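## Task

Get the yellow foam block inside the tote that stands near the door, with no part of it sticking out past the tote's rim. The robot must not tip over or be left leaning, or the attempt fails. The block must stay in the tote on its own; if it only remains there because the robot is holding or propping it, the goal is not met.

## Robot and tools

Robot: a Hello Robot Stretch 3 with a single arm. It has a two-wheeled base (0.33 m long, 0.34 m wide), a mast with a lift, and a telescoping arm that reaches out to the robot's RIGHT side. The gripper cannot move forward by itself; drive the base to shift it fore and aft. Turns in place pivot about the point between the drive wheels, 0.05 m behind the front edge. With the arm pulled in and the wrist folded, turning sweeps a circle of radius 0.28 m; an unfolded, level wrist reaches beyond it. Loose objects may occasionally get nudged by something external.

Frames: the base frame has its origin on the floor between the drive wheels, x forward, y to the left, z up. hand_pose is reported in it, located where the closed fingertips meet; with all wrist joints at zero its x axis is up, y points back along the arm toward the mast, z toward the rear. The odometry frame is where the base frame was when the scene began. Camera calibration lines give K, distortion and T_world_to_cam (world meaning the base frame) for head_camera, nav_camera and wrist_camera; treat them as approximate.

execute_actions: argument "actions" is a list holding either one action or nothing (nothing just reports state and images). Optional "cameras" lists which of head_camera, nav_camera, wrist_camera to return, or "all"; omitted or null means all, [] means none. One action may contain:
- "base": exactly one of {"translate_m": d}, a relative drive straight ahead from the current spot, metres, -1 to 1, forward positive (no sideways motion exists); or {"rotate_rad": d}, a relative turn in place, radians, -3.2 to 3.2, left/counter-clockwise positive. Relative moves are measured from the base position in the most recent state report.
- "joints": a single dictionary keyed by joint name, each value an absolute target (not an offset): lift_m 0 to 1.1 (arm height on the mast, m); arm_m 0 to 0.52 (extension, m); wrist_yaw_rad -1.345 to 4.42 (0 along the arm, positive swings toward the front, 3.0 tucks it over the base); wrist_pitch_rad -1.57 to 0.451 (0 level, negative tips fingers down); wrist_roll_rad -2.911 to 2.911 (0 fingers side by side); gripper_m -0.089 to 0.179 (larger is wider; real fingertip gap is smaller than the value, about 0.007 m less near closed, 0.025 m less fully open, zero under 0.007); head_pan_rad -3.953 to 1.73 (0 forward, positive left, -1.57 looks along the arm); head_tilt_rad -1.53 to 0.419 (negative down). Completion tolerances are roughly ±0.004 for lengths and ±0.02 rad for angles (±0.05 for pitch).
- "contact_limits": {"arm_m": p}, an effort percentage 1 to 100 at which the arm motion halts; smaller is softer, but too small halts immediately. It also caps holding force until the next action.
All parts of an action start together. Anything left out may keep driving toward its previous target. Unknown keys or out-of-range numbers cause rejection with no motion. If a result reports a stop, the rest of that reply's motion, wait and finished_scene calls are skipped.

wait: {"seconds": 0 to 10}; commands nothing and returns state and images.
zoom_image: {"camera": name, "region": [x0, y0, x1, y1]} in pixels of that camera's latest full image, top-left origin, at most 504 by 504.
finished_scene: {"scene": number of the current scene}; irreversible, reports success and starts the next task. Replying with no tool call ends everything.

Result lines: base_status and joint_status say how each commanded motion ended: done (for the base this only means wheels turned as ordered, slip included), off_target (stopped short, possibly still pushing), contact_stop, time_out, torque_fault (the last three drop the target and hold in place unless slack or switched off). on_its_own covers uncommanded parts; its "held at" is the held target, not the position. joint_positions gives readings. motor_effort is percent of max, positive toward larger values, peak in brackets; readings carry fixed bias and noise, and an out-of-range rest effort suggests pushing or a load; positive wheel effort drives forward. lidar_m: 12 distances in metres from the base origin, 30-degree sectors starting straight ahead and going counter-clockwise (4th left, 7th behind, 10th right), plane 0.17 m high, range 0.15 to 12, "-" for nothing; blind to clear objects and the robot, may miss thin legs, partly blocked by the mast and (with a low lift) by robot parts. wrist_depth_mm and head_depth_mm are 7x7 median depth grids (45-1000 mm and 280-4000 mm; head grid is sideways). base_odometry comes from wheels only; heading -3.142 to 3.142, left positive; turned_by_wheels and turned_by_imu give turn since the last result; base_tilt in degrees, forward and right positive, with a bias up to about 4.

Gripping: command gripper_m below the object's width to hold; to let go, command at least 0.02 above the value where contact happened. Neither the reading nor done proves a grasp. Over-squeezing triggers a stall guard that weakens grip; send a new value to squeeze again.

Speed: the base moves fast (0.30 m/s, 1.9 rad/s) only when stowed: lift_m under 0.30, arm_m under 0.03, wrist_yaw_rad over 2.54; otherwise 0.10 m/s and 0.63 rad/s.

Cautions: fold or unfold the wrist only with lift_m 0.32 to 0.95, wrist_pitch_rad -0.4 and roll near 0; once folded the lift may go down to 0.25. If wrist_yaw_rad is under -0.4, keep pitch at -0.5 or lower. Lift and arm stop and go slack when pressing firmly; a slack lift may sag under load or be pushed up by closing fingers on a surface. Base, wrist and head never stop on contact. Prolonged hard wrist effort switches that servo off for 10 s. Pushing against something rigid with the gripper above about 0.45 m, a repeated push after a contact stop, a raised contact limit, driving while gripping something fixed, or snagging furniture (especially reversing) can tip the robot; then reverse the last move in small steps, free the gripper, and lower lift_m to about 0.2 if still leaning. Avoid drops, slams, hard impacts and strong pushes. Keep replies brief, since the scene runs on while you think.

Each tool is called as name([rows], argument=value, ...), one row to a line, values as JSON.

## Session

execute_actions([
  {"joints":{"head_tilt_rad":-0.6}},
])

Scene clock: 0.93 s.
base_odometry: x=+0.000 y=+0.000 heading=+0.000 (m, m, rad; odometry frame)
turned_by_wheels: +0.000 (rad since the last result)
turned_by_imu: +0.000 (rad since the last result)
base_tilt: forward=+0.9 right=-0.1 (deg)
lidar_m: 0.88 0.84 0.88 1.19 1.49 1.27 0.92 0.89 0.92 1.26 2.22 1.21
head_depth_mm: 987 1110 1276 1497 1714 1477 1237 / 920 1027 1168 1345 1574 1476 1236 / 859 957 1074 1222 1433 1468 1240 / 809 892 995 1127 1296 1431 1238 / 763 837 931 1045 1178 1361 1236 / 732 797 870 961 1083 1243 1235 / 686 748 815 902 1003 1143 1211
base_status: not commanded
joint_positions: lift_m=+0.328 arm_m=-0.002 wrist_yaw_rad=+3.092 wrist_pitch_rad=-0.488 wrist_roll_rad=-0.013 gripper_m=+0.037 head_pan_rad=+0.000 head_tilt_rad=-0.592
joint_status: all done
motor_effort: left_wheel=-1(1) right_wheel=-1(1) lift_m=+41(41) arm_m=+0(0) wrist_yaw_rad=+0(1) wrist_pitch_rad=+4(4) wrist_roll_rad=+0(0) gripper_m=-1(0) head_pan_rad=+0(1) head_tilt_rad=-5(41) (%)
hand_pose: x=-0.0107 y=+0.0719 z=+0.3254 quat_wxyz=(+0.187, +0.685, +0.155, +0.686) (m; base frame)
wrist_depth_mm: - - - - - 856 696 / - - - - - 859 754 / 972 - - 971 933 872 746 / 802 769 - 780 758 741 733 / 656 652 638 652 653 637 614 / 557 550 554 559 - 533 535 / 497 492 - - 459 470 462
pictures: head_camera (sideways: a quarter turn clockwise sets it upright), nav_camera (sideways: a quarter turn counterclockwise sets it upright), wrist_camera
camera_calibration (this result's frames):
head_camera: T_world_to_cam=[[-0.536856, 0.00416824, -0.843664, 1.11753], [0.0341839, 0.999274, -0.0168155, 0.0256894], [0.842981, -0.0378672, -0.536608, 0.652919], [0, 0, 0, 1]] pos_world=[0.0486742, -0.00560465, 1.29361]
nav_camera: T_world_to_cam=[[0.543362, -0.0524139, 0.83786, -1.05251], [-0.041291, -0.99851, -0.0356859, 0.0955283], [0.838482, -0.0152057, -0.544717, 0.660219], [0, 0, 0, 1]] pos_world=[0.0222573, 0.0502588, 1.2449]
wrist_camera: T_world_to_cam=[[0.999244, -0.0362793, -0.0139887, 0.0228545], [-0.03271, -0.589816, -0.806875, 0.342854], [0.021022, 0.806722, -0.590557, 0.29867], [0, 0, 0, 1]] pos_world=[-0.0179011, -0.0378942, 0.453341]
Images, in order (width x height): head_camera 896x504, nav_camera 672x504, wrist_camera 644x364.

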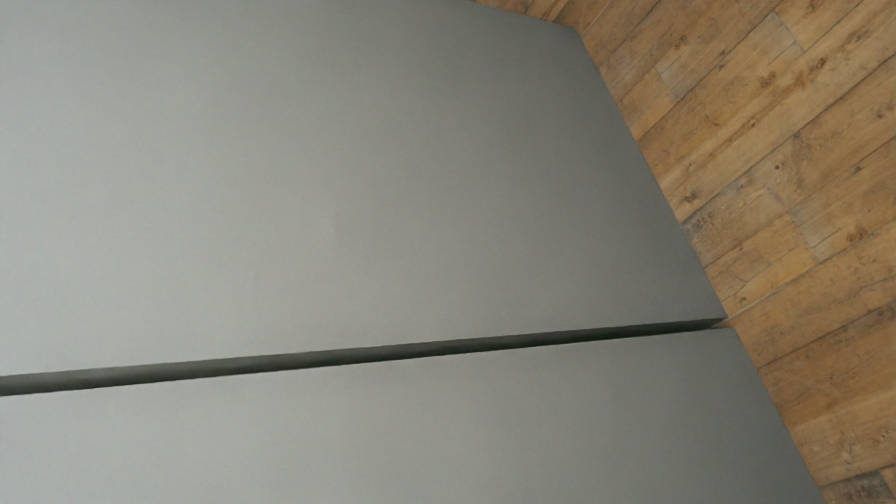

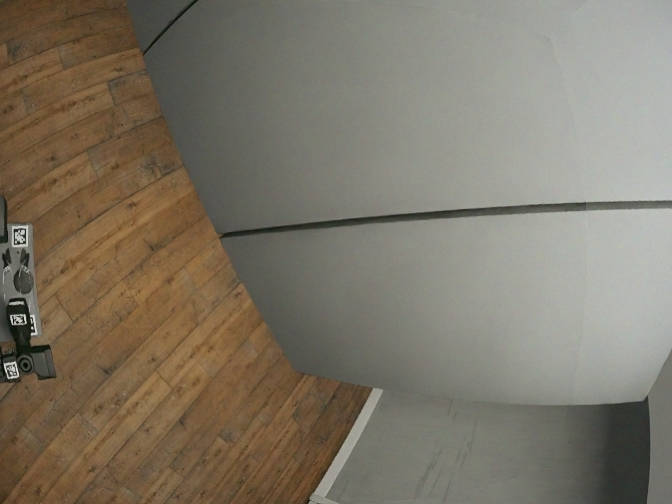

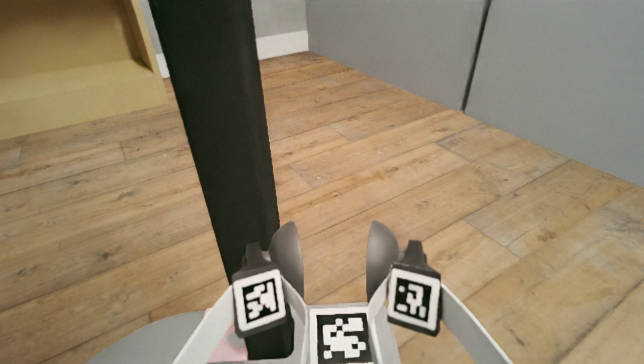

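execute_actions([
  {"joints":{"head_pan_rad":-1.3}},
], cameras=["nav_camera"])

execute_actions([
  {"joints":{"head_pan_rad":-2.6}},
], cameras=["nav_camera"])

execute_actions([
  {"joints":{"head_pan_rad":-3.9}},
], cameras=["nav_camera"])

Scene clock: 2.60 s.
base_odometry: x=+0.000 y=+0.000 heading=+0.000 (m, m, rad; odometry frame)
turned_by_wheels: +0.000 (rad since the last result)
turned_by_imu: +0.000 (rad since the last result)
base_tilt: forward=+0.9 right=-0.2 (deg)
lidar_m: 0.88 0.84 0.87 1.19 1.49 1.27 0.92 0.89 0.93 1.26 2.22 1.21
head_depth_mm: 1364 1437 1515 1587 1669 1467 1238 / 1645 1753 1855 1958 1815 1472 1237 / 1956 2153 2336 2271 1807 1472 1226 / 1932 2129 2380 2291 1832 1476 1238 / 1878 2058 2314 2277 1832 1474 1230 / 1835 2025 2247 2319 1820 1470 1243 / 1783 1955 2174 2284 1795 1470 1238
base_status: not commanded
joint_positions: lift_m=+0.328 arm_m=-0.002 wrist_yaw_rad=+3.092 wrist_pitch_rad=-0.488 wrist_roll_rad=-0.013 gripper_m=+0.037 head_pan_rad=-1.293 head_tilt_rad=-0.592
joint_status: all done
motor_effort: left_wheel=-1(1) right_wheel=-1(0) lift_m=+41(41) arm_m=+0(0) wrist_yaw_rad=+0(1) wrist_pitch_rad=+4(4) wrist_roll_rad=+0(0) gripper_m=+0(0) head_pan_rad=-5(52) head_tilt_rad=-4(5) (%)
hand_pose: x=-0.0107 y=+0.0719 z=+0.3254 quat_wxyz=(+0.187, +0.685, +0.155, +0.686) (m; base frame)
wrist_depth_mm: - - - - - 837 702 / - - - - - 889 737 / - - - 979 996 929 759 / 816 791 - 751 752 750 762 / 647 653 632 635 644 619 614 / 556 556 546 547 - 533 536 / 490 504 - - 465 468 464
pictures: nav_camera (sideways: a quarter turn counterclockwise sets it upright)
camera_calibration (this result's frames):
nav_camera: T_world_to_cam=[[0.0987943, -0.537151, 0.837681, -1.04956], [-0.971507, -0.234313, -0.0356722, 0.101185], [0.215441, -0.810288, -0.544994, 0.664381], [0, 0, 0, 1]] pos_world=[0.0588582, -0.00172583, 1.24489]
Images, in order (width x height): nav_camera 672x504.

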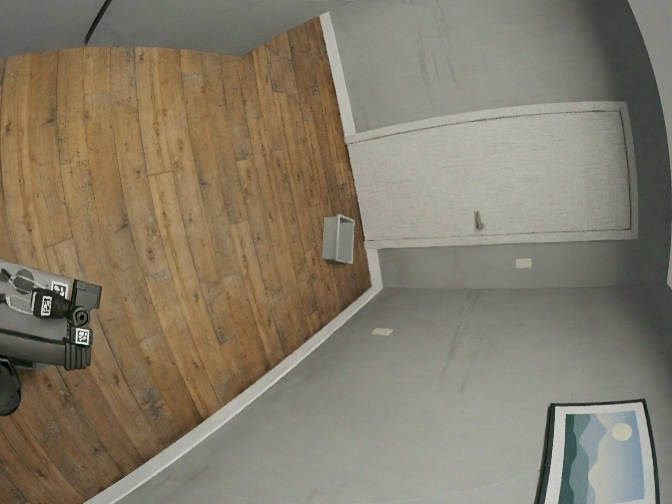

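Scene clock: 3.83 s.
base_odometry: x=+0.000 y=+0.000 heading=+0.000 (m, m, rad; odometry frame)
turned_by_wheels: +0.000 (rad since the last result)
turned_by_imu: +0.000 (rad since the last result)
base_tilt: forward=+0.8 right=-0.2 (deg)
lidar_m: 0.88 0.84 0.88 1.19 1.49 1.27 0.93 0.89 0.92 1.26 2.22 1.21
head_depth_mm: 730 811 899 1011 1155 1365 1233 / 731 807 898 1012 1156 1360 1236 / 731 807 897 1006 1156 1359 1238 / 731 803 900 1007 1155 1365 1235 / 729 806 896 1007 1155 1355 1236 / 728 801 895 1008 1154 1362 1237 / 730 804 894 1007 1152 1350 1235
base_status: not commanded
joint_positions: lift_m=+0.328 arm_m=-0.002 wrist_yaw_rad=+3.092 wrist_pitch_rad=-0.488 wrist_roll_rad=-0.013 gripper_m=+0.037 head_pan_rad=-2.593 head_tilt_rad=-0.592
joint_status: all done
motor_effort: left_wheel=-1(1) right_wheel=+0(0) lift_m=+41(41) arm_m=+0(0) wrist_yaw_rad=+0(0) wrist_pitch_rad=+4(4) wrist_roll_rad=+0(0) gripper_m=+0(0) head_pan_rad=-5(54) head_tilt_rad=-5(5) (%)
hand_pose: x=-0.0107 y=+0.0719 z=+0.3254 quat_wxyz=(+0.187, +0.685, +0.155, +0.686) (m; base frame)
wrist_depth_mm: - - - - - 835 716 / - - - - - 888 728 / 987 - - - 947 885 747 / 809 794 - 756 757 774 721 / 657 651 644 638 653 630 620 / 563 545 562 550 - 546 533 / 485 499 - - 457 465 467
pictures: nav_camera (sideways: a quarter turn counterclockwise sets it upright)
camera_calibration (this result's frames):
nav_camera: T_world_to_cam=[[-0.491186, -0.238905, 0.837652, -1.04593], [-0.485651, 0.873425, -0.03567, 0.0982182], [-0.723104, -0.424327, -0.545039, 0.670164], [0, 0, 0, 1]] pos_world=[0.0185525, -0.0512956, 1.24489]
Images, in order (width x height): nav_camera 672x504.

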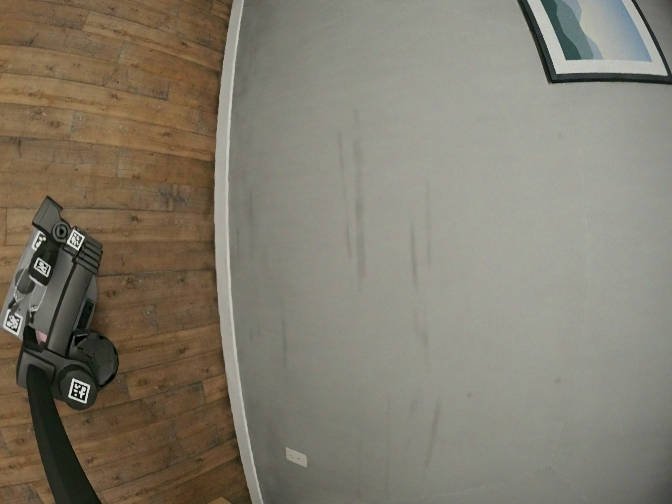

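Scene clock: 5.07 s.
base_odometry: x=+0.000 y=+0.000 heading=+0.000 (m, m, rad; odometry frame)
turned_by_wheels: +0.000 (rad since the last result)
turned_by_imu: +0.000 (rad since the last result)
base_tilt: forward=+0.9 right=-0.2 (deg)
lidar_m: 0.88 0.85 0.87 1.19 1.49 1.27 0.92 0.89 0.92 1.26 2.22 1.21
head_depth_mm: - - - - - - 1203 / 1248 - - - - - - / 1281 1372 1521 1628 1673 1469 1266 / 1318 1403 1551 1661 1707 1469 1234 / 1358 1455 1631 1698 1743 1482 1236 / 1385 1375 1517 1741 1760 1470 1232 / 1386 1473 1557 1635 1698 1477 1236
base_status: not commanded
joint_positions: lift_m=+0.328 arm_m=-0.002 wrist_yaw_rad=+3.092 wrist_pitch_rad=-0.488 wrist_roll_rad=-0.013 gripper_m=+0.037 head_pan_rad=-3.893 head_tilt_rad=-0.592
joint_status: all done
motor_effort: left_wheel=-1(1) right_wheel=+0(0) lift_m=+41(41) arm_m=+0(0) wrist_yaw_rad=+0(0) wrist_pitch_rad=+4(4) wrist_roll_rad=+0(0) gripper_m=+1(1) head_pan_rad=-5(54) head_tilt_rad=-3(5) (%)
hand_pose: x=-0.0107 y=+0.0719 z=+0.3254 quat_wxyz=(+0.187, +0.685, +0.155, +0.686) (m; base frame)
wrist_depth_mm: - - - - - 863 716 / - - - - - 926 737 / 958 - - 990 950 889 769 / 807 802 - 765 768 762 735 / 665 640 641 624 647 626 630 / 563 561 542 562 - 536 538 / 481 497 - - 467 470 464
pictures: nav_camera (sideways: a quarter turn counterclockwise sets it upright)
camera_calibration (this result's frames):
nav_camera: T_world_to_cam=[[-0.361611, 0.409399, 0.837634, -1.0467], [0.711686, 0.701591, -0.0356687, 0.0909127], [-0.602279, 0.583234, -0.545066, 0.669463], [0, 0, 0, 1]] pos_world=[-0.0399939, -0.0257214, 1.24489]
Images, in order (width x height): nav_camera 672x504.

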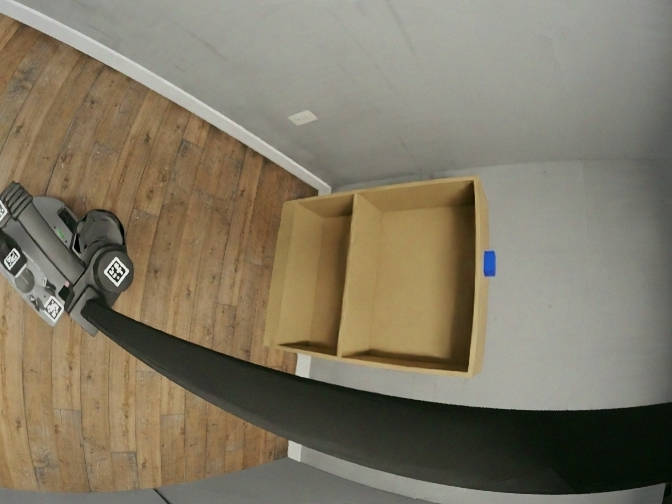

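execute_actions([
  {"base":{"rotate_rad":2.12},"joints":{"head_pan_rad":0,"head_tilt_rad":-0.4,"lift_m":0.28}},
])

Scene clock: 8.00 s.
base_odometry: x=+0.000 y=+0.000 heading=+2.120 (m, m, rad; odometry frame)
turned_by_wheels: +2.120 (rad since the last result)
turned_by_imu: +2.129 (rad since the last result)
base_tilt: forward=+0.8 right=-0.2 (deg)
lidar_m: 1.22 1.25 0.92 0.89 0.92 1.28 2.22 1.18 0.87 0.85 0.88 1.21
head_depth_mm: 1278 1371 1489 1604 1746 1739 1394 / 1280 1367 1482 1611 1750 1742 1392 / 1277 1366 1457 1575 1722 1739 1392 / 1277 1363 1419 1518 1529 1562 1388 / 1268 1366 1438 1526 1606 1610 1388 / 1268 1363 1438 1539 1594 1604 1391 / 1268 1352 1416 1532 1599 1614 1390
base_status: done
joint_positions: lift_m=+0.281 arm_m=-0.002 wrist_yaw_rad=+3.092 wrist_pitch_rad=-0.489 wrist_roll_rad=-0.013 gripper_m=+0.037 head_pan_rad=-0.007 head_tilt_rad=-0.408
joint_status: all done
motor_effort: left_wheel=-3(9) right_wheel=+3(11) lift_m=+23(37) arm_m=-1(1) wrist_yaw_rad=+0(1) wrist_pitch_rad=+4(4) wrist_roll_rad=+0(0) gripper_m=-1(0) head_pan_rad=+5(53) head_tilt_rad=+5(26) (%)
hand_pose: x=-0.0107 y=+0.0718 z=+0.2777 quat_wxyz=(+0.187, +0.685, +0.156, +0.686) (m; base frame)
wrist_depth_mm: 819 849 818 841 843 864 850 / 901 930 - 907 887 947 924 / 886 916 - 873 883 844 831 / 714 705 - 684 675 677 655 / 584 578 562 577 584 561 557 / 502 512 - - - 482 470 / 444 - - - 412 421 421
pictures: head_camera (sideways: a quarter turn clockwise sets it upright), nav_camera (sideways: a quarter turn counterclockwise sets it upright), wrist_camera
camera_calibration (this result's frames):
head_camera: T_world_to_cam=[[-0.373424, 0.00684038, -0.927635, 1.22606], [0.0438202, 0.998987, -0.0102735, 0.017117], [0.926625, -0.0444855, -0.373346, 0.439968], [0, 0, 0, 1]] pos_world=[0.0494071, -0.00591415, 1.30178]
nav_camera: T_world_to_cam=[[0.380538, -0.055138, 0.92312, -1.16273], [-0.0411978, -0.998241, -0.042642, 0.104593], [0.923847, -0.0218036, -0.38214, 0.448153], [0, 0, 0, 1]] pos_world=[0.0327464, 0.05007, 1.24905]
wrist_camera: T_world_to_cam=[[0.999243, -0.0362861, -0.0139946, 0.0221898], [-0.0327282, -0.590176, -0.806611, 0.304305], [0.0210095, 0.806458, -0.590917, 0.270719], [0, 0, 0, 1]] pos_world=[-0.0179013, -0.0379247, 0.405738]
Images, in order (width x height): head_camera 896x504, nav_camera 672x504, wrist_camera 644x364.

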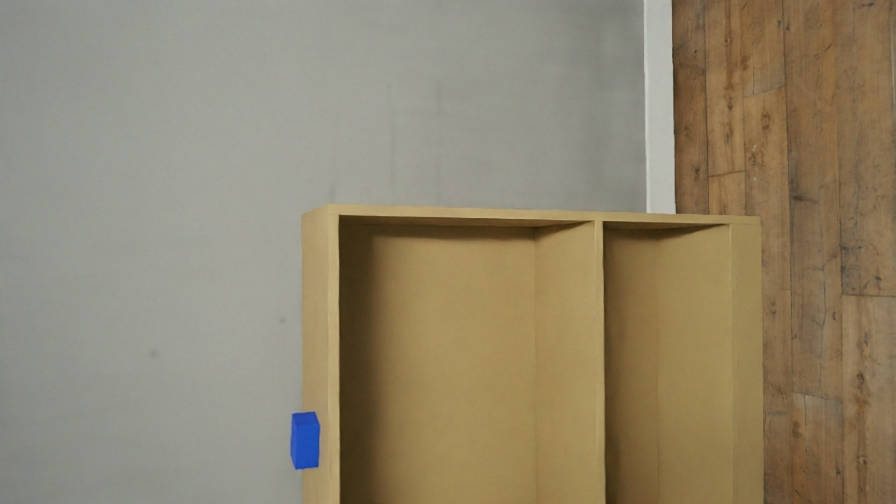

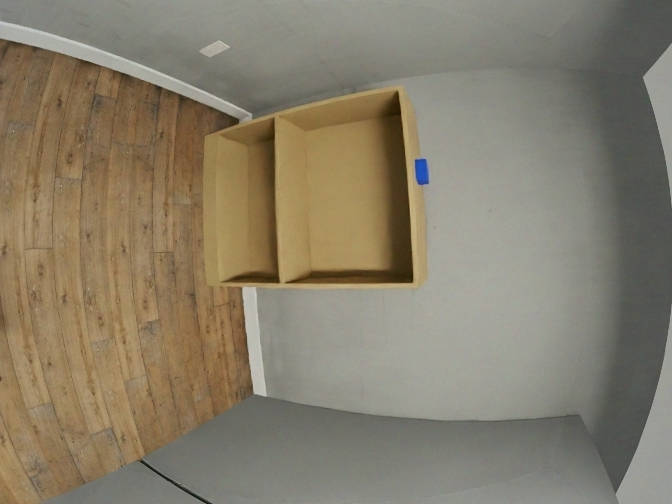

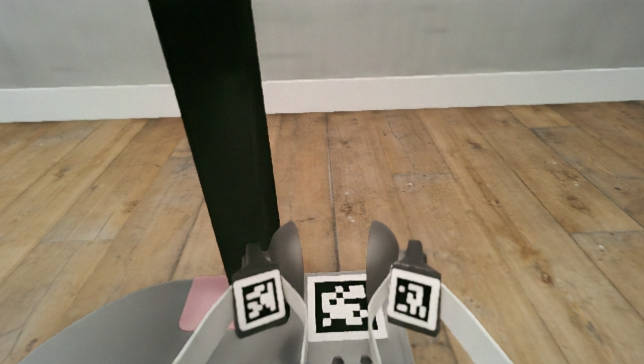

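Around the partition then.

execute_actions([
  {"base":{"rotate_rad":-2.95}},
], cameras=[])

execute_actions([
  {"base":{"translate_m":1.0}},
], cameras=[])

execute_actions([
  {"base":{"translate_m":0.75},"joints":{"head_pan_rad":1.5}},
], cameras=["nav_camera"])

Scene clock: 11.40 s.
base_odometry: x=+0.000 y=+0.000 heading=-0.830 (m, m, rad; odometry frame)
turned_by_wheels: -2.950 (rad since the last result)
turned_by_imu: -2.966 (rad since the last result)
base_tilt: forward=+0.8 right=-0.2 (deg)
lidar_m: 2.22 1.01 0.85 0.85 0.95 1.22 1.47 1.06 0.89 0.89 1.00 1.64
head_depth_mm: 1821 1931 2067 2191 2279 1737 1387 / 1829 1984 2098 2275 2309 1733 1381 / 1868 2009 2132 2315 2322 1733 1389 / 1939 2055 2218 2350 2277 1728 1393 / 1955 2083 2256 2469 2329 1730 1385 / 2004 2145 2333 2531 2315 1726 1397 / 2023 2181 2316 2548 2286 1666 1394
base_status: done
joint_positions: lift_m=+0.281 arm_m=-0.002 wrist_yaw_rad=+3.092 wrist_pitch_rad=-0.489 wrist_roll_rad=-0.013 gripper_m=+0.037 head_pan_rad=-0.007 head_tilt_rad=-0.408
joint_status: not commanded
motor_effort: left_wheel=+1(9) right_wheel=-4(9) lift_m=+22(22) arm_m=-1(1) wrist_yaw_rad=+1(0) wrist_pitch_rad=+4(4) wrist_roll_rad=+0(0) gripper_m=+0(0) head_pan_rad=+4(4) head_tilt_rad=+5(6) (%)
hand_pose: x=-0.0107 y=+0.0718 z=+0.2777 quat_wxyz=(+0.187, +0.685, +0.156, +0.686) (m; base frame)
wrist_depth_mm: 955 914 856 814 794 762 740 / - - - 890 844 849 787 / 917 885 - 875 879 835 840 / 710 692 - 684 687 681 661 / 590 572 569 582 578 562 555 / 501 506 - - - 482 473 / 449 - - - 405 423 417
pictures: none
No camera images: the call's "cameras" was empty. Leave "cameras" out to get every camera's image.

Scene clock: 16.50 s.
base_odometry: x=+0.675 y=-0.738 heading=-0.830 (m, m, rad; odometry frame)
turned_by_wheels: +0.000 (rad since the last result)
turned_by_imu: +0.003 (rad since the last result)
base_tilt: forward=+0.8 right=-0.2 (deg)
lidar_m: 1.24 1.44 0.64 0.63 0.72 1.18 2.19 1.31 1.10 1.10 1.25 1.25
head_depth_mm: 998 1066 1143 1234 1329 1454 1394 / 1018 1088 1168 1263 1371 1482 1390 / 1044 1109 1182 1286 1401 1525 1398 / 1068 1146 1240 1321 1448 1580 1389 / 1092 1171 1266 1364 1490 1614 1395 / 1116 1192 1285 1382 1529 1623 1392 / 1133 1210 1320 1423 1566 1676 1395
base_status: done
joint_positions: lift_m=+0.281 arm_m=-0.002 wrist_yaw_rad=+3.092 wrist_pitch_rad=-0.489 wrist_roll_rad=-0.013 gripper_m=+0.037 head_pan_rad=-0.007 head_tilt_rad=-0.407
joint_status: not commanded
motor_effort: left_wheel=+1(8) right_wheel=-3(7) lift_m=+23(23) arm_m=-1(1) wrist_yaw_rad=+1(0) wrist_pitch_rad=+4(4) wrist_roll_rad=+0(0) gripper_m=+0(0) head_pan_rad=+4(4) head_tilt_rad=+5(5) (%)
hand_pose: x=-0.0107 y=+0.0718 z=+0.2777 quat_wxyz=(+0.187, +0.685, +0.156, +0.686) (m; base frame)
wrist_depth_mm: 747 703 647 641 602 584 - / 789 770 - 692 655 626 - / 872 828 - 766 723 672 848 / 722 703 - 691 684 686 672 / 596 584 567 565 585 555 553 / 496 508 - - - 476 479 / 444 - - - 412 421 415
pictures: none
No camera images: the call's "cameras" was empty. Leave "cameras" out to get every camera's image.

Scene clock: 20.77 s.
base_odometry: x=+1.181 y=-1.291 heading=-0.830 (m, m, rad; odometry frame)
turned_by_wheels: +0.000 (rad since the last result)
turned_by_imu: +0.002 (rad since the last result)
base_tilt: forward=+0.9 right=-0.2 (deg)
lidar_m: 0.54 0.61 1.01 0.93 0.72 0.88 2.76 1.51 1.26 1.17 0.62 0.51
head_depth_mm: 2656 2541 2418 2344 2104 1745 1398 / 2917 3140 3336 3345 2294 1745 1398 / 2995 3188 3446 3429 2305 1742 1396 / 3011 3192 3460 3405 2305 1740 1388 / 3040 3218 3455 3233 2299 1736 1392 / 3026 3272 3551 3377 2314 1748 1349 / 3169 3300 3100 980 995 1015 1029
base_status: done
joint_positions: lift_m=+0.281 arm_m=-0.002 wrist_yaw_rad=+3.092 wrist_pitch_rad=-0.489 wrist_roll_rad=-0.013 gripper_m=+0.037 head_pan_rad=+1.493 head_tilt_rad=-0.407
joint_status: all done
motor_effort: left_wheel=+1(8) right_wheel=-3(6) lift_m=+22(23) arm_m=-1(1) wrist_yaw_rad=+0(1) wrist_pitch_rad=+4(4) wrist_roll_rad=+0(0) gripper_m=-1(0) head_pan_rad=+4(52) head_tilt_rad=+4(4) (%)
hand_pose: x=-0.0107 y=+0.0718 z=+0.2777 quat_wxyz=(+0.187, +0.685, +0.156, +0.686) (m; base frame)
wrist_depth_mm: 558 543 - - - - 936 / 606 599 - - - - 892 / 684 652 - 895 868 858 787 / 710 689 - 694 678 668 676 / 586 578 558 570 567 561 560 / 505 511 - - - 477 479 / 445 - - - 406 419 418
pictures: nav_camera (sideways: a quarter turn counterclockwise sets it upright)
camera_calibration (this result's frames):
nav_camera: T_world_to_cam=[[0.081892, 0.375165, 0.923334, -1.16118], [0.992823, -0.111721, -0.0426612, 0.0983106], [0.0871508, 0.920201, -0.381622, 0.452582], [0, 0, 0, 1]] pos_world=[-0.0419562, 0.0301528, 1.24907]
Images, in order (width x height): nav_camera 672x504.

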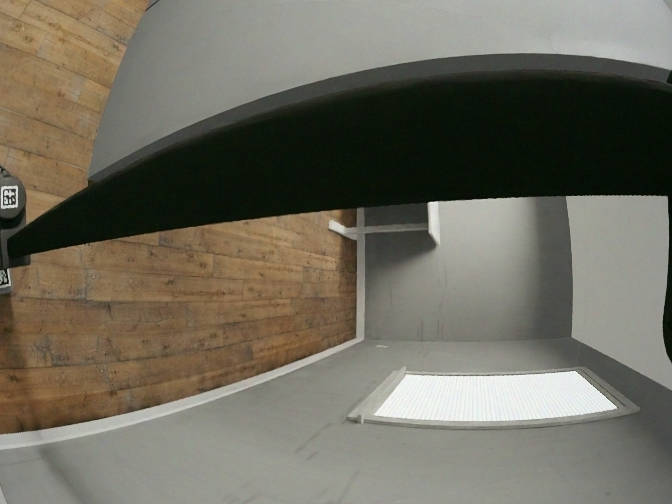

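execute_actions([
  {"base":{"rotate_rad":1.4},"joints":{"head_pan_rad":0.8}},
], cameras=[])

execute_actions([
  {"base":{"translate_m":1.0}},
], cameras=[])

execute_actions([
  {"base":{"translate_m":0.5}},
])

Scene clock: 23.17 s.
base_odometry: x=+1.181 y=-1.291 heading=+0.570 (m, m, rad; odometry frame)
turned_by_wheels: +1.400 (rad since the last result)
turned_by_imu: +1.406 (rad since the last result)
base_tilt: forward=+0.9 right=-0.1 (deg)
lidar_m: 2.49 0.64 0.70 2.21 1.72 1.29 1.26 0.70 0.53 0.51 0.57 0.80
head_depth_mm: 636 696 774 866 989 1579 1353 / 566 615 673 745 832 946 1092 / 519 556 604 651 715 802 900 / 552 592 635 688 746 814 908 / 618 667 721 787 872 972 1101 / 696 761 836 925 1040 1188 1319 / 807 892 998 1123 1299 1544 1396
base_status: done
joint_positions: lift_m=+0.281 arm_m=-0.002 wrist_yaw_rad=+3.092 wrist_pitch_rad=-0.489 wrist_roll_rad=-0.013 gripper_m=+0.037 head_pan_rad=+0.807 head_tilt_rad=-0.407
joint_status: all done
motor_effort: left_wheel=-3(9) right_wheel=+3(10) lift_m=+23(23) arm_m=-1(2) wrist_yaw_rad=+0(0) wrist_pitch_rad=+4(4) wrist_roll_rad=+0(0) gripper_m=+0(0) head_pan_rad=-5(53) head_tilt_rad=+5(5) (%)
hand_pose: x=-0.0107 y=+0.0717 z=+0.2777 quat_wxyz=(+0.187, +0.685, +0.156, +0.686) (m; base frame)
wrist_depth_mm: - - - - - 943 626 / - - - - - 931 617 / 901 916 - 852 880 807 615 / 716 712 - 701 682 675 625 / 594 585 559 573 591 562 570 / 501 516 - - - 476 482 / 449 - - - 409 419 416
pictures: none
No camera images: the call's "cameras" was empty. Leave "cameras" out to get every camera's image.

Scene clock: 28.27 s.
base_odometry: x=+2.023 y=-0.752 heading=+0.570 (m, m, rad; odometry frame)
turned_by_wheels: +0.000 (rad since the last result)
turned_by_imu: +0.003 (rad since the last result)
base_tilt: forward=+0.8 right=-0.2 (deg)
lidar_m: 2.11 2.40 3.07 0.39 0.40 0.57 1.89 0.79 0.60 0.58 0.61 0.87
head_depth_mm: 2400 2519 2607 2707 2291 1734 1394 / 2579 2725 2896 2999 2304 1745 1391 / 2848 2987 3157 3153 2301 1731 1390 / 3160 3343 3549 3357 2292 1726 1399 / 3317 3601 3839 3467 2316 1746 1383 / 3134 3272 3531 3186 2308 1721 1398 / 2938 3018 3127 3355 2306 1726 1388
base_status: done
joint_positions: lift_m=+0.281 arm_m=-0.002 wrist_yaw_rad=+3.092 wrist_pitch_rad=-0.489 wrist_roll_rad=-0.013 gripper_m=+0.037 head_pan_rad=+0.807 head_tilt_rad=-0.407
joint_status: not commanded
motor_effort: left_wheel=-4(8) right_wheel=+3(9) lift_m=+22(23) arm_m=-1(1) wrist_yaw_rad=+1(0) wrist_pitch_rad=+4(4) wrist_roll_rad=+0(0) gripper_m=+1(1) head_pan_rad=-5(5) head_tilt_rad=+3(4) (%)
hand_pose: x=-0.0107 y=+0.0717 z=+0.2777 quat_wxyz=(+0.187, +0.685, +0.156, +0.686) (m; base frame)
wrist_depth_mm: 395 389 392 - - - - / 423 424 - - - - - / 465 460 - 838 837 852 854 / 511 515 - 675 698 677 667 / 577 567 562 565 594 565 564 / 499 510 - - - 475 475 / 446 - - - 412 427 416
pictures: none
No camera images: the call's "cameras" was empty. Leave "cameras" out to get every camera's image.

Scene clock: 31.67 s.
base_odometry: x=+2.444 y=-0.482 heading=+0.570 (m, m, rad; odometry frame)
turned_by_wheels: +0.000 (rad since the last result)
turned_by_imu: +0.001 (rad since the last result)
base_tilt: forward=+0.8 right=-0.2 (deg)
lidar_m: 2.01 1.63 2.37 2.24 1.38 0.67 1.95 0.82 0.62 0.61 0.64 0.91
head_depth_mm: 1908 2015 1797 2206 2221 1735 1384 / 2082 2198 2077 2370 2167 1727 1403 / 2293 2437 2433 2750 2219 1734 1392 / 2492 2715 2436 2880 2311 1746 1390 / 2838 3056 3350 3386 2310 1737 1396 / 3053 3235 3477 3392 2316 1735 1386 / 2887 3040 3217 3245 2276 1725 1402
base_status: done
joint_positions: lift_m=+0.281 arm_m=-0.002 wrist_yaw_rad=+3.092 wrist_pitch_rad=-0.489 wrist_roll_rad=-0.013 gripper_m=+0.037 head_pan_rad=+0.807 head_tilt_rad=-0.407
joint_status: not commanded
motor_effort: left_wheel=-3(8) right_wheel=+2(8) lift_m=+23(22) arm_m=-1(1) wrist_yaw_rad=+1(1) wrist_pitch_rad=+4(4) wrist_roll_rad=+0(0) gripper_m=-1(1) head_pan_rad=-5(5) head_tilt_rad=+4(3) (%)
hand_pose: x=-0.0107 y=+0.0717 z=+0.2777 quat_wxyz=(+0.187, +0.685, +0.156, +0.686) (m; base frame)
wrist_depth_mm: - - - - - - - / - - - - - - - / 770 866 - 888 850 852 841 / 665 712 - 698 670 675 671 / 586 581 577 577 594 564 550 / 504 514 - - - 482 475 / 448 - - - 411 422 413
pictures: head_camera (sideways: a quarter turn clockwise sets it upright), nav_camera (sideways: a quarter turn counterclockwise sets it upright), wrist_camera
camera_calibration (this result's frames):
head_camera: T_world_to_cam=[[-0.26098, -0.26643, -0.92785, 1.22566], [-0.696257, 0.717719, -0.0102524, 0.021604], [0.668667, 0.643346, -0.372814, 0.440849], [0, 0, 0, 1]] pos_world=[0.0401326, 0.0274275, 1.3018]
nav_camera: T_world_to_cam=[[0.300982, 0.238445, 0.923338, -1.16253], [0.697536, -0.715278, -0.0426616, 0.100112], [0.650272, 0.656903, -0.38161, 0.449132], [0, 0, 0, 1]] pos_world=[-0.01199, 0.0537716, 1.24907]
wrist_camera: T_world_to_cam=[[0.999243, -0.0362862, -0.0139942, 0.0221874], [-0.0327279, -0.590179, -0.806609, 0.304258], [0.0210097, 0.806456, -0.59092, 0.270755], [0, 0, 0, 1]] pos_world=[-0.0179014, -0.0379807, 0.405722]
Images, in order (width x height): head_camera 896x504, nav_camera 672x504, wrist_camera 644x364.

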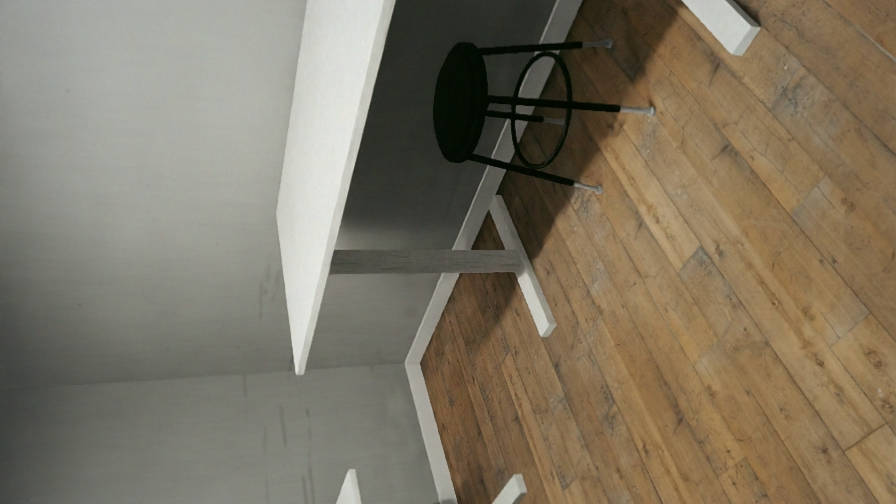

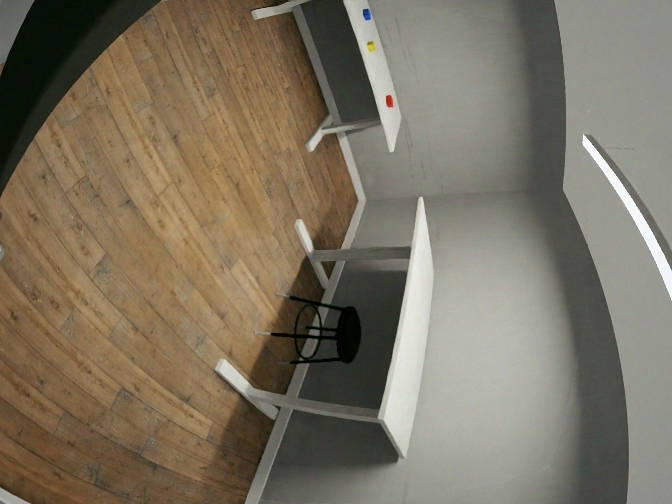

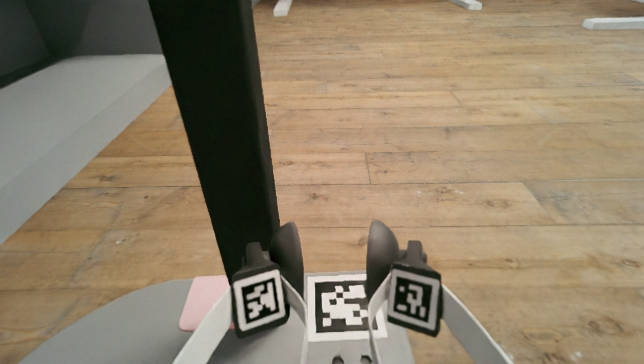

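Bearing about 1.45, distance about 2.7.

execute_actions([
  {"base":{"rotate_rad":1.43},"joints":{"head_pan_rad":0}},
], cameras=[])

execute_actions([
  {"base":{"translate_m":1.0}},
], cameras=[])

execute_actions([
  {"base":{"translate_m":0.8}},
], cameras=["head_camera"])

Scene clock: 34.07 s.
base_odometry: x=+2.444 y=-0.482 heading=+2.000 (m, m, rad; odometry frame)
turned_by_wheels: +1.430 (rad since the last result)
turned_by_imu: +1.435 (rad since the last result)
base_tilt: forward=+0.8 right=-0.2 (deg)
lidar_m: 2.71 1.36 0.67 1.02 0.96 0.65 0.61 0.62 0.79 1.74 1.63 2.37
head_depth_mm: 2795 2960 3200 3369 2283 1737 1391 / 2766 2994 3083 3222 2320 1742 1396 / 2737 2929 2989 3342 2288 1728 1394 / 2721 2904 2982 3226 2301 1733 1397 / 2711 2853 2964 3202 2288 1738 1397 / 2629 2810 2951 3162 2301 1742 1379 / 2580 2761 2945 2828 2278 1740 1388
base_status: done
joint_positions: lift_m=+0.281 arm_m=-0.002 wrist_yaw_rad=+3.092 wrist_pitch_rad=-0.489 wrist_roll_rad=-0.013 gripper_m=+0.037 head_pan_rad=+0.007 head_tilt_rad=-0.407
joint_status: all done
motor_effort: left_wheel=-4(9) right_wheel=+3(10) lift_m=+22(23) arm_m=-2(2) wrist_yaw_rad=+1(0) wrist_pitch_rad=+4(4) wrist_roll_rad=+0(0) gripper_m=-1(1) head_pan_rad=-5(53) head_tilt_rad=+4(4) (%)
hand_pose: x=-0.0107 y=+0.0717 z=+0.2777 quat_wxyz=(+0.187, +0.685, +0.156, +0.686) (m; base frame)
wrist_depth_mm: 900 - - - 939 673 - / 835 - - - 958 832 931 / 848 933 - 886 816 735 764 / 711 703 - 687 679 673 674 / 591 580 576 570 588 553 565 / 510 520 - - - 487 480 / 443 - - - 408 420 419
pictures: none
No camera images: the call's "cameras" was empty. Leave "cameras" out to get every camera's image.

Scene clock: 39.17 s.
base_odometry: x=+2.029 y=+0.428 heading=+2.000 (m, m, rad; odometry frame)
turned_by_wheels: +0.000 (rad since the last result)
turned_by_imu: +0.003 (rad since the last result)
base_tilt: forward=+0.8 right=-0.2 (deg)
lidar_m: 2.17 1.35 0.71 0.70 0.95 0.89 1.60 1.62 2.04 1.32 1.36 1.90
head_depth_mm: 1905 2016 2211 1941 2103 1727 1388 / 1891 2016 2173 1766 2287 1750 1390 / 1874 1981 2130 1776 2317 1746 1402 / 1826 1983 2109 1774 2326 1736 1403 / 1815 1941 2097 1775 2312 1736 1396 / 1810 1921 2083 1737 2293 1740 1394 / 1779 1907 2035 1644 2110 1732 1387
base_status: done
joint_positions: lift_m=+0.281 arm_m=-0.002 wrist_yaw_rad=+3.092 wrist_pitch_rad=-0.489 wrist_roll_rad=-0.013 gripper_m=+0.037 head_pan_rad=+0.007 head_tilt_rad=-0.407
joint_status: not commanded
motor_effort: left_wheel=-4(8) right_wheel=+3(8) lift_m=+23(23) arm_m=-2(1) wrist_yaw_rad=+0(0) wrist_pitch_rad=+4(4) wrist_roll_rad=+0(0) gripper_m=+0(1) head_pan_rad=-5(5) head_tilt_rad=+4(5) (%)
hand_pose: x=-0.0107 y=+0.0717 z=+0.2777 quat_wxyz=(+0.187, +0.685, +0.156, +0.686) (m; base frame)
wrist_depth_mm: 863 - - - 708 - - / 853 - - 975 756 930 941 / 753 747 - 797 794 818 836 / 713 702 - 690 696 671 667 / 589 590 577 573 588 566 569 / 499 519 - - - 483 478 / 448 - - - 411 414 413
pictures: none
No camera images: the call's "cameras" was empty. Leave "cameras" out to get every camera's image.

Scene clock: 43.67 s.
base_odometry: x=+1.696 y=+1.155 heading=+1.999 (m, m, rad; odometry frame)
turned_by_wheels: +0.000 (rad since the last result)
turned_by_imu: +0.002 (rad since the last result)
base_tilt: forward=+0.8 right=-0.2 (deg)
lidar_m: 1.37 1.01 0.83 1.11 0.87 1.55 2.40 2.43 1.39 1.39 1.86 1.17
head_depth_mm: 1191 1272 1376 1443 1033 805 1391 / 1177 1266 1352 1436 1034 777 1391 / 1163 1248 1341 1424 1037 782 1399 / 1157 1226 1329 1398 1032 780 1393 / 1142 1218 1304 1382 1036 782 1357 / 1129 1202 1299 1361 1033 777 1349 / 1118 1196 1272 1351 1002 781 1319
base_status: done
joint_positions: lift_m=+0.281 arm_m=-0.002 wrist_yaw_rad=+3.092 wrist_pitch_rad=-0.489 wrist_roll_rad=-0.013 gripper_m=+0.037 head_pan_rad=+0.007 head_tilt_rad=-0.407
joint_status: not commanded
motor_effort: left_wheel=-4(7) right_wheel=+3(8) lift_m=+22(23) arm_m=-2(1) wrist_yaw_rad=+1(0) wrist_pitch_rad=+4(4) wrist_roll_rad=+0(0) gripper_m=+0(1) head_pan_rad=-5(4) head_tilt_rad=+4(4) (%)
hand_pose: x=-0.0107 y=+0.0717 z=+0.2777 quat_wxyz=(+0.187, +0.685, +0.156, +0.686) (m; base frame)
wrist_depth_mm: 680 986 - - - - - / 721 937 - 972 902 872 914 / 781 812 - 843 845 861 830 / 740 705 - 680 677 666 671 / 593 583 572 566 595 561 551 / 499 510 - - - 478 480 / 439 - - - 407 415 416
pictures: head_camera (sideways: a quarter turn clockwise sets it upright)
camera_calibration (this result's frames):
head_camera: T_world_to_cam=[[-0.372829, 0.00158405, -0.927899, 1.2264], [0.0297509, 0.999505, -0.0102476, 0.0171691], [0.927423, -0.0314265, -0.372691, 0.439111], [0, 0, 0, 1]] pos_world=[0.0494861, -0.00530352, 1.30181]
Images, in order (width x height): head_camera 896x504.

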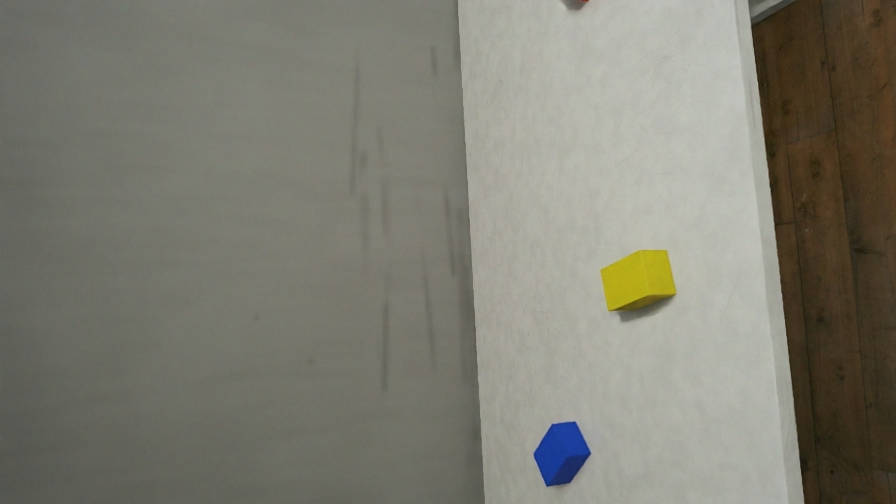

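execute_actions([
  {"base":{"rotate_rad":1.6},"joints":{"head_pan_rad":-1.57,"head_tilt_rad":-0.7,"lift_m":0.9,"wrist_pitch_rad":-0.4}},
], cameras=[])

execute_actions([
  {"joints":{"wrist_yaw_rad":0,"gripper_m":0.17,"arm_m":0.15}},
], cameras=["head_camera","wrist_camera"])

Scene clock: 50.50 s.
base_odometry: x=+1.696 y=+1.155 heading=-2.684 (m, m, rad; odometry frame)
turned_by_wheels: +1.600 (rad since the last result)
turned_by_imu: +1.608 (rad since the last result)
base_tilt: forward=+0.8 right=-0.1 (deg)
lidar_m: 1.19 0.87 1.58 2.39 2.44 1.52 1.39 1.88 1.18 1.37 1.02 0.83
head_depth_mm: 1187 1327 1222 913 1609 - 1142 / 1169 1310 1216 917 1615 - 1137 / 1159 1296 1219 916 1568 - - / 1151 1293 1215 871 1531 1475 - / 1139 1283 1211 913 1506 - - / 1131 1273 1217 911 1511 1411 1156 / 1128 1257 1209 913 795 1374 1182
base_status: done
joint_positions: lift_m=+0.899 arm_m=-0.002 wrist_yaw_rad=+3.092 wrist_pitch_rad=-0.419 wrist_roll_rad=-0.013 gripper_m=+0.037 head_pan_rad=-1.563 head_tilt_rad=-0.691
joint_status: all done
motor_effort: left_wheel=-3(10) right_wheel=+3(8) lift_m=+58(61) arm_m=-2(2) wrist_yaw_rad=+0(1) wrist_pitch_rad=+5(7) wrist_roll_rad=+0(0) gripper_m=-1(1) head_pan_rad=-5(54) head_tilt_rad=-4(31) (%)
hand_pose: x=-0.0102 y=+0.0811 z=+0.9119 quat_wxyz=(+0.163, +0.690, +0.131, +0.693) (m; base frame)
wrist_depth_mm: - - - - - - - / - - - - - - - / - - - - - - - / - - - - - - 907 / - - - - - - - / - - - - - - 895 / - - - - - - 922
pictures: none
No camera images: the call's "cameras" was empty. Leave "cameras" out to get every camera's image.

Scene clock: 53.07 s.
base_odometry: x=+1.696 y=+1.155 heading=-2.684 (m, m, rad; odometry frame)
turned_by_wheels: +0.000 (rad since the last result)
turned_by_imu: -0.001 (rad since the last result)
base_tilt: forward=+0.8 right=-0.2 (deg)
lidar_m: 1.19 0.86 1.58 2.39 2.44 1.51 1.39 1.88 1.17 1.37 1.02 0.83
head_depth_mm: 1186 1328 1223 - - 1348 1186 / 1174 1308 1224 - - 1374 1179 / 1160 1307 1213 - - 1385 1179 / 1163 1293 1219 - 1522 1379 1184 / 1143 1276 1203 946 1516 1373 1185 / 1130 1272 1209 910 1518 1370 1171 / 1132 1254 1207 909 797 1366 1173
base_status: not commanded
joint_positions: lift_m=+0.899 arm_m=+0.150 wrist_yaw_rad=+0.002 wrist_pitch_rad=-0.419 wrist_roll_rad=-0.013 gripper_m=+0.170 head_pan_rad=-1.563 head_tilt_rad=-0.691
joint_status: all done
motor_effort: left_wheel=-4(4) right_wheel=+3(2) lift_m=+57(58) arm_m=+4(5) wrist_yaw_rad=-2(3) wrist_pitch_rad=+5(5) wrist_roll_rad=+0(0) gripper_m=-1(85) head_pan_rad=-4(5) head_tilt_rad=-6(4) (%)
hand_pose: x=-0.0210 y=-0.5190 z=+0.9119 quat_wxyz=(+0.697, +0.149, -0.687, -0.145) (m; base frame)
wrist_depth_mm: 850 851 879 848 865 895 918 / 910 959 913 961 965 951 982 / 806 795 805 780 790 767 747 / 604 582 603 589 578 582 539 / 487 488 484 439 465 468 471 / 405 404 398 400 391 391 400 / 357 341 345 337 338 336 -
pictures: head_camera (sideways: a quarter turn clockwise sets it upright), wrist_camera
camera_calibration (this result's frames):
head_camera: T_world_to_cam=[[-0.000596244, 0.618024, -0.786159, 1.03929], [0.999494, -0.0246432, -0.0201308, 0.0241148], [-0.0318148, -0.785773, -0.617696, 0.763748], [0, 0, 0, 1]] pos_world=[0.000815559, -0.0415767, 1.28929]
wrist_camera: T_world_to_cam=[[-0.999782, -0.0163188, -0.0130539, -0.012501], [0.00234531, 0.533094, -0.846053, 1.08654], [0.0207655, -0.845899, -0.532939, 0.21167], [0, 0, 0, 1]] pos_world=[-0.0194419, -0.400378, 1.03191]
Images, in order (width x height): head_camera 896x504, wrist_camera 644x364.

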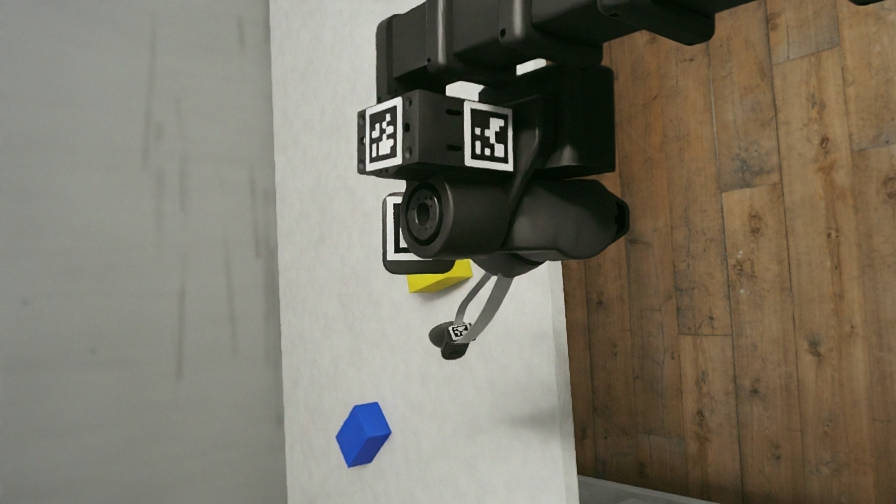

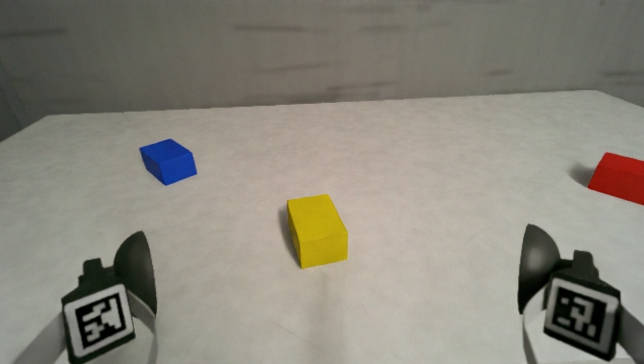

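Wrist view puts table at z≈0.716, block y≈-0.75.

execute_actions([
  {"base":{"translate_m":0.012},"joints":{"lift_m":0.74}},
], cameras=[])

execute_actions([
  {"joints":{"arm_m":0.375}},
], cameras=["head_camera","wrist_camera"])

Scene clock: 55.60 s.
base_odometry: x=+1.685 y=+1.150 heading=-2.684 (m, m, rad; odometry frame)
turned_by_wheels: +0.000 (rad since the last result)
turned_by_imu: -0.001 (rad since the last result)
base_tilt: forward=+0.9 right=-0.2 (deg)
lidar_m: 1.18 0.86 1.57 2.40 2.45 1.40 1.40 1.90 1.18 1.37 1.01 0.82
head_depth_mm: 1176 1322 1215 915 1551 1424 - / 1172 1313 1221 917 1227 - 1182 / 1162 1299 1213 917 799 - 1182 / 1150 1284 1214 873 798 1337 1184 / 1142 1282 1212 914 1158 1377 1172 / 1140 1273 1208 913 1521 1375 1180 / 1123 1256 1206 910 798 1364 1180
base_status: done
joint_positions: lift_m=+0.741 arm_m=+0.150 wrist_yaw_rad=+0.002 wrist_pitch_rad=-0.418 wrist_roll_rad=-0.013 gripper_m=+0.170 head_pan_rad=-1.563 head_tilt_rad=-0.691
joint_status: all done
motor_effort: left_wheel=-3(5) right_wheel=+2(7) lift_m=+22(53) arm_m=+4(4) wrist_yaw_rad=-2(2) wrist_pitch_rad=+5(5) wrist_roll_rad=+0(0) gripper_m=+0(0) head_pan_rad=-4(5) head_tilt_rad=-6(4) (%)
hand_pose: x=-0.0211 y=-0.5191 z=+0.7532 quat_wxyz=(+0.697, +0.149, -0.687, -0.145) (m; base frame)
wrist_depth_mm: 863 871 862 866 882 890 884 / 619 520 587 593 571 542 528 / 416 399 399 337 379 379 368 / 304 300 296 294 288 284 283 / 239 241 237 235 231 238 238 / 225 - - - - - 813 / 925 933 969 952 956 912 -
pictures: none
No camera images: the call's "cameras" was empty. Leave "cameras" out to get every camera's image.

Scene clock: 58.50 s.
base_odometry: x=+1.685 y=+1.150 heading=-2.684 (m, m, rad; odometry frame)
turned_by_wheels: +0.000 (rad since the last result)
turned_by_imu: -0.001 (rad since the last result)
base_tilt: forward=+0.8 right=-0.2 (deg)
lidar_m: 1.18 0.86 1.57 2.39 2.45 1.40 1.41 1.89 1.18 1.37 1.01 0.82
head_depth_mm: 1174 1331 1216 917 1576 1448 - / 1168 1313 1211 947 - 1395 1167 / 1162 1308 1213 - 1556 1375 1179 / 1151 1285 1217 909 1516 1384 1173 / 1141 1278 1216 912 1518 1379 1182 / 1127 1274 1211 912 1525 1379 1173 / 1124 1253 1200 909 794 1377 1173
base_status: not commanded
joint_positions: lift_m=+0.741 arm_m=+0.375 wrist_yaw_rad=+0.001 wrist_pitch_rad=-0.418 wrist_roll_rad=-0.013 gripper_m=+0.170 head_pan_rad=-1.563 head_tilt_rad=-0.691
joint_status: all done
motor_effort: left_wheel=-3(4) right_wheel=+2(3) lift_m=+21(22) arm_m=+4(6) wrist_yaw_rad=-1(2) wrist_pitch_rad=+5(5) wrist_roll_rad=+0(0) gripper_m=+1(0) head_pan_rad=-5(5) head_tilt_rad=-4(4) (%)
hand_pose: x=-0.0213 y=-0.7441 z=+0.7532 quat_wxyz=(+0.696, +0.148, -0.687, -0.146) (m; base frame)
wrist_depth_mm: 648 666 654 677 682 703 715 / 619 590 583 569 557 548 525 / 329 398 391 385 374 372 368 / 301 299 294 287 287 282 281 / 239 238 225 165 230 230 224 / 199 197 189 137 181 192 195 / - 165 168 137 157 164 -
pictures: head_camera (sideways: a quarter turn clockwise sets it upright), wrist_camera
camera_calibration (this result's frames):
head_camera: T_world_to_cam=[[-0.000579741, 0.618024, -0.786159, 1.03929], [0.999493, -0.0246698, -0.0201308, 0.0241148], [-0.0318357, -0.785772, -0.617696, 0.763748], [0, 0, 0, 1]] pos_world=[0.000814449, -0.0415766, 1.28929]
wrist_camera: T_world_to_cam=[[-0.999802, -0.0150405, -0.0130486, -0.017586], [0.00302966, 0.532782, -0.846247, 1.07217], [0.0196801, -0.846119, -0.532631, -0.0636824], [0, 0, 0, 1]] pos_world=[-0.0195775, -0.62538, 0.873171]
Images, in order (width x height): head_camera 896x504, wrist_camera 644x364.

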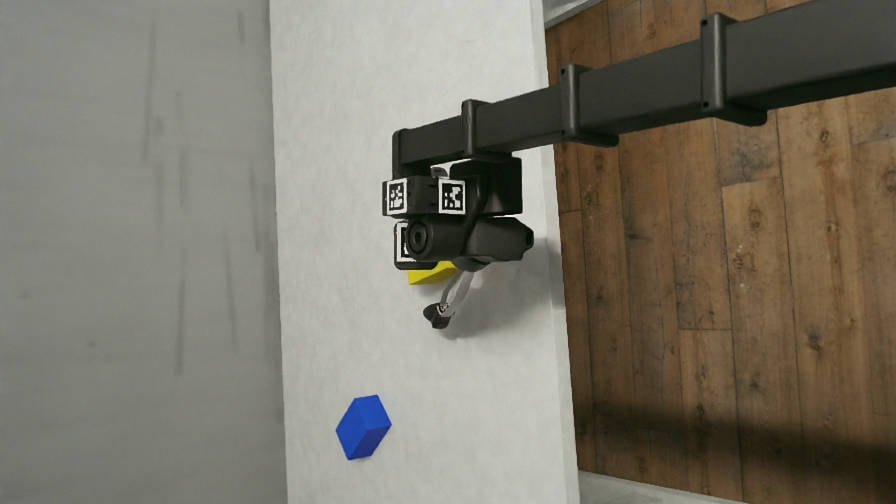

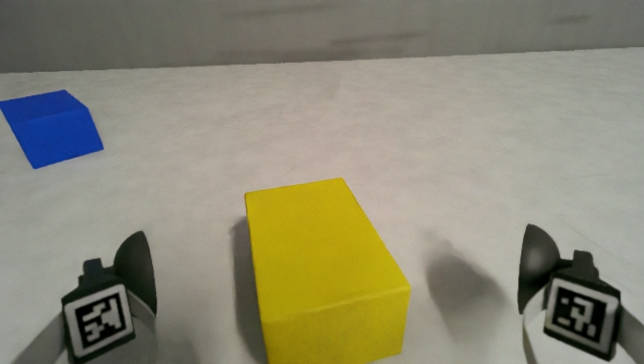

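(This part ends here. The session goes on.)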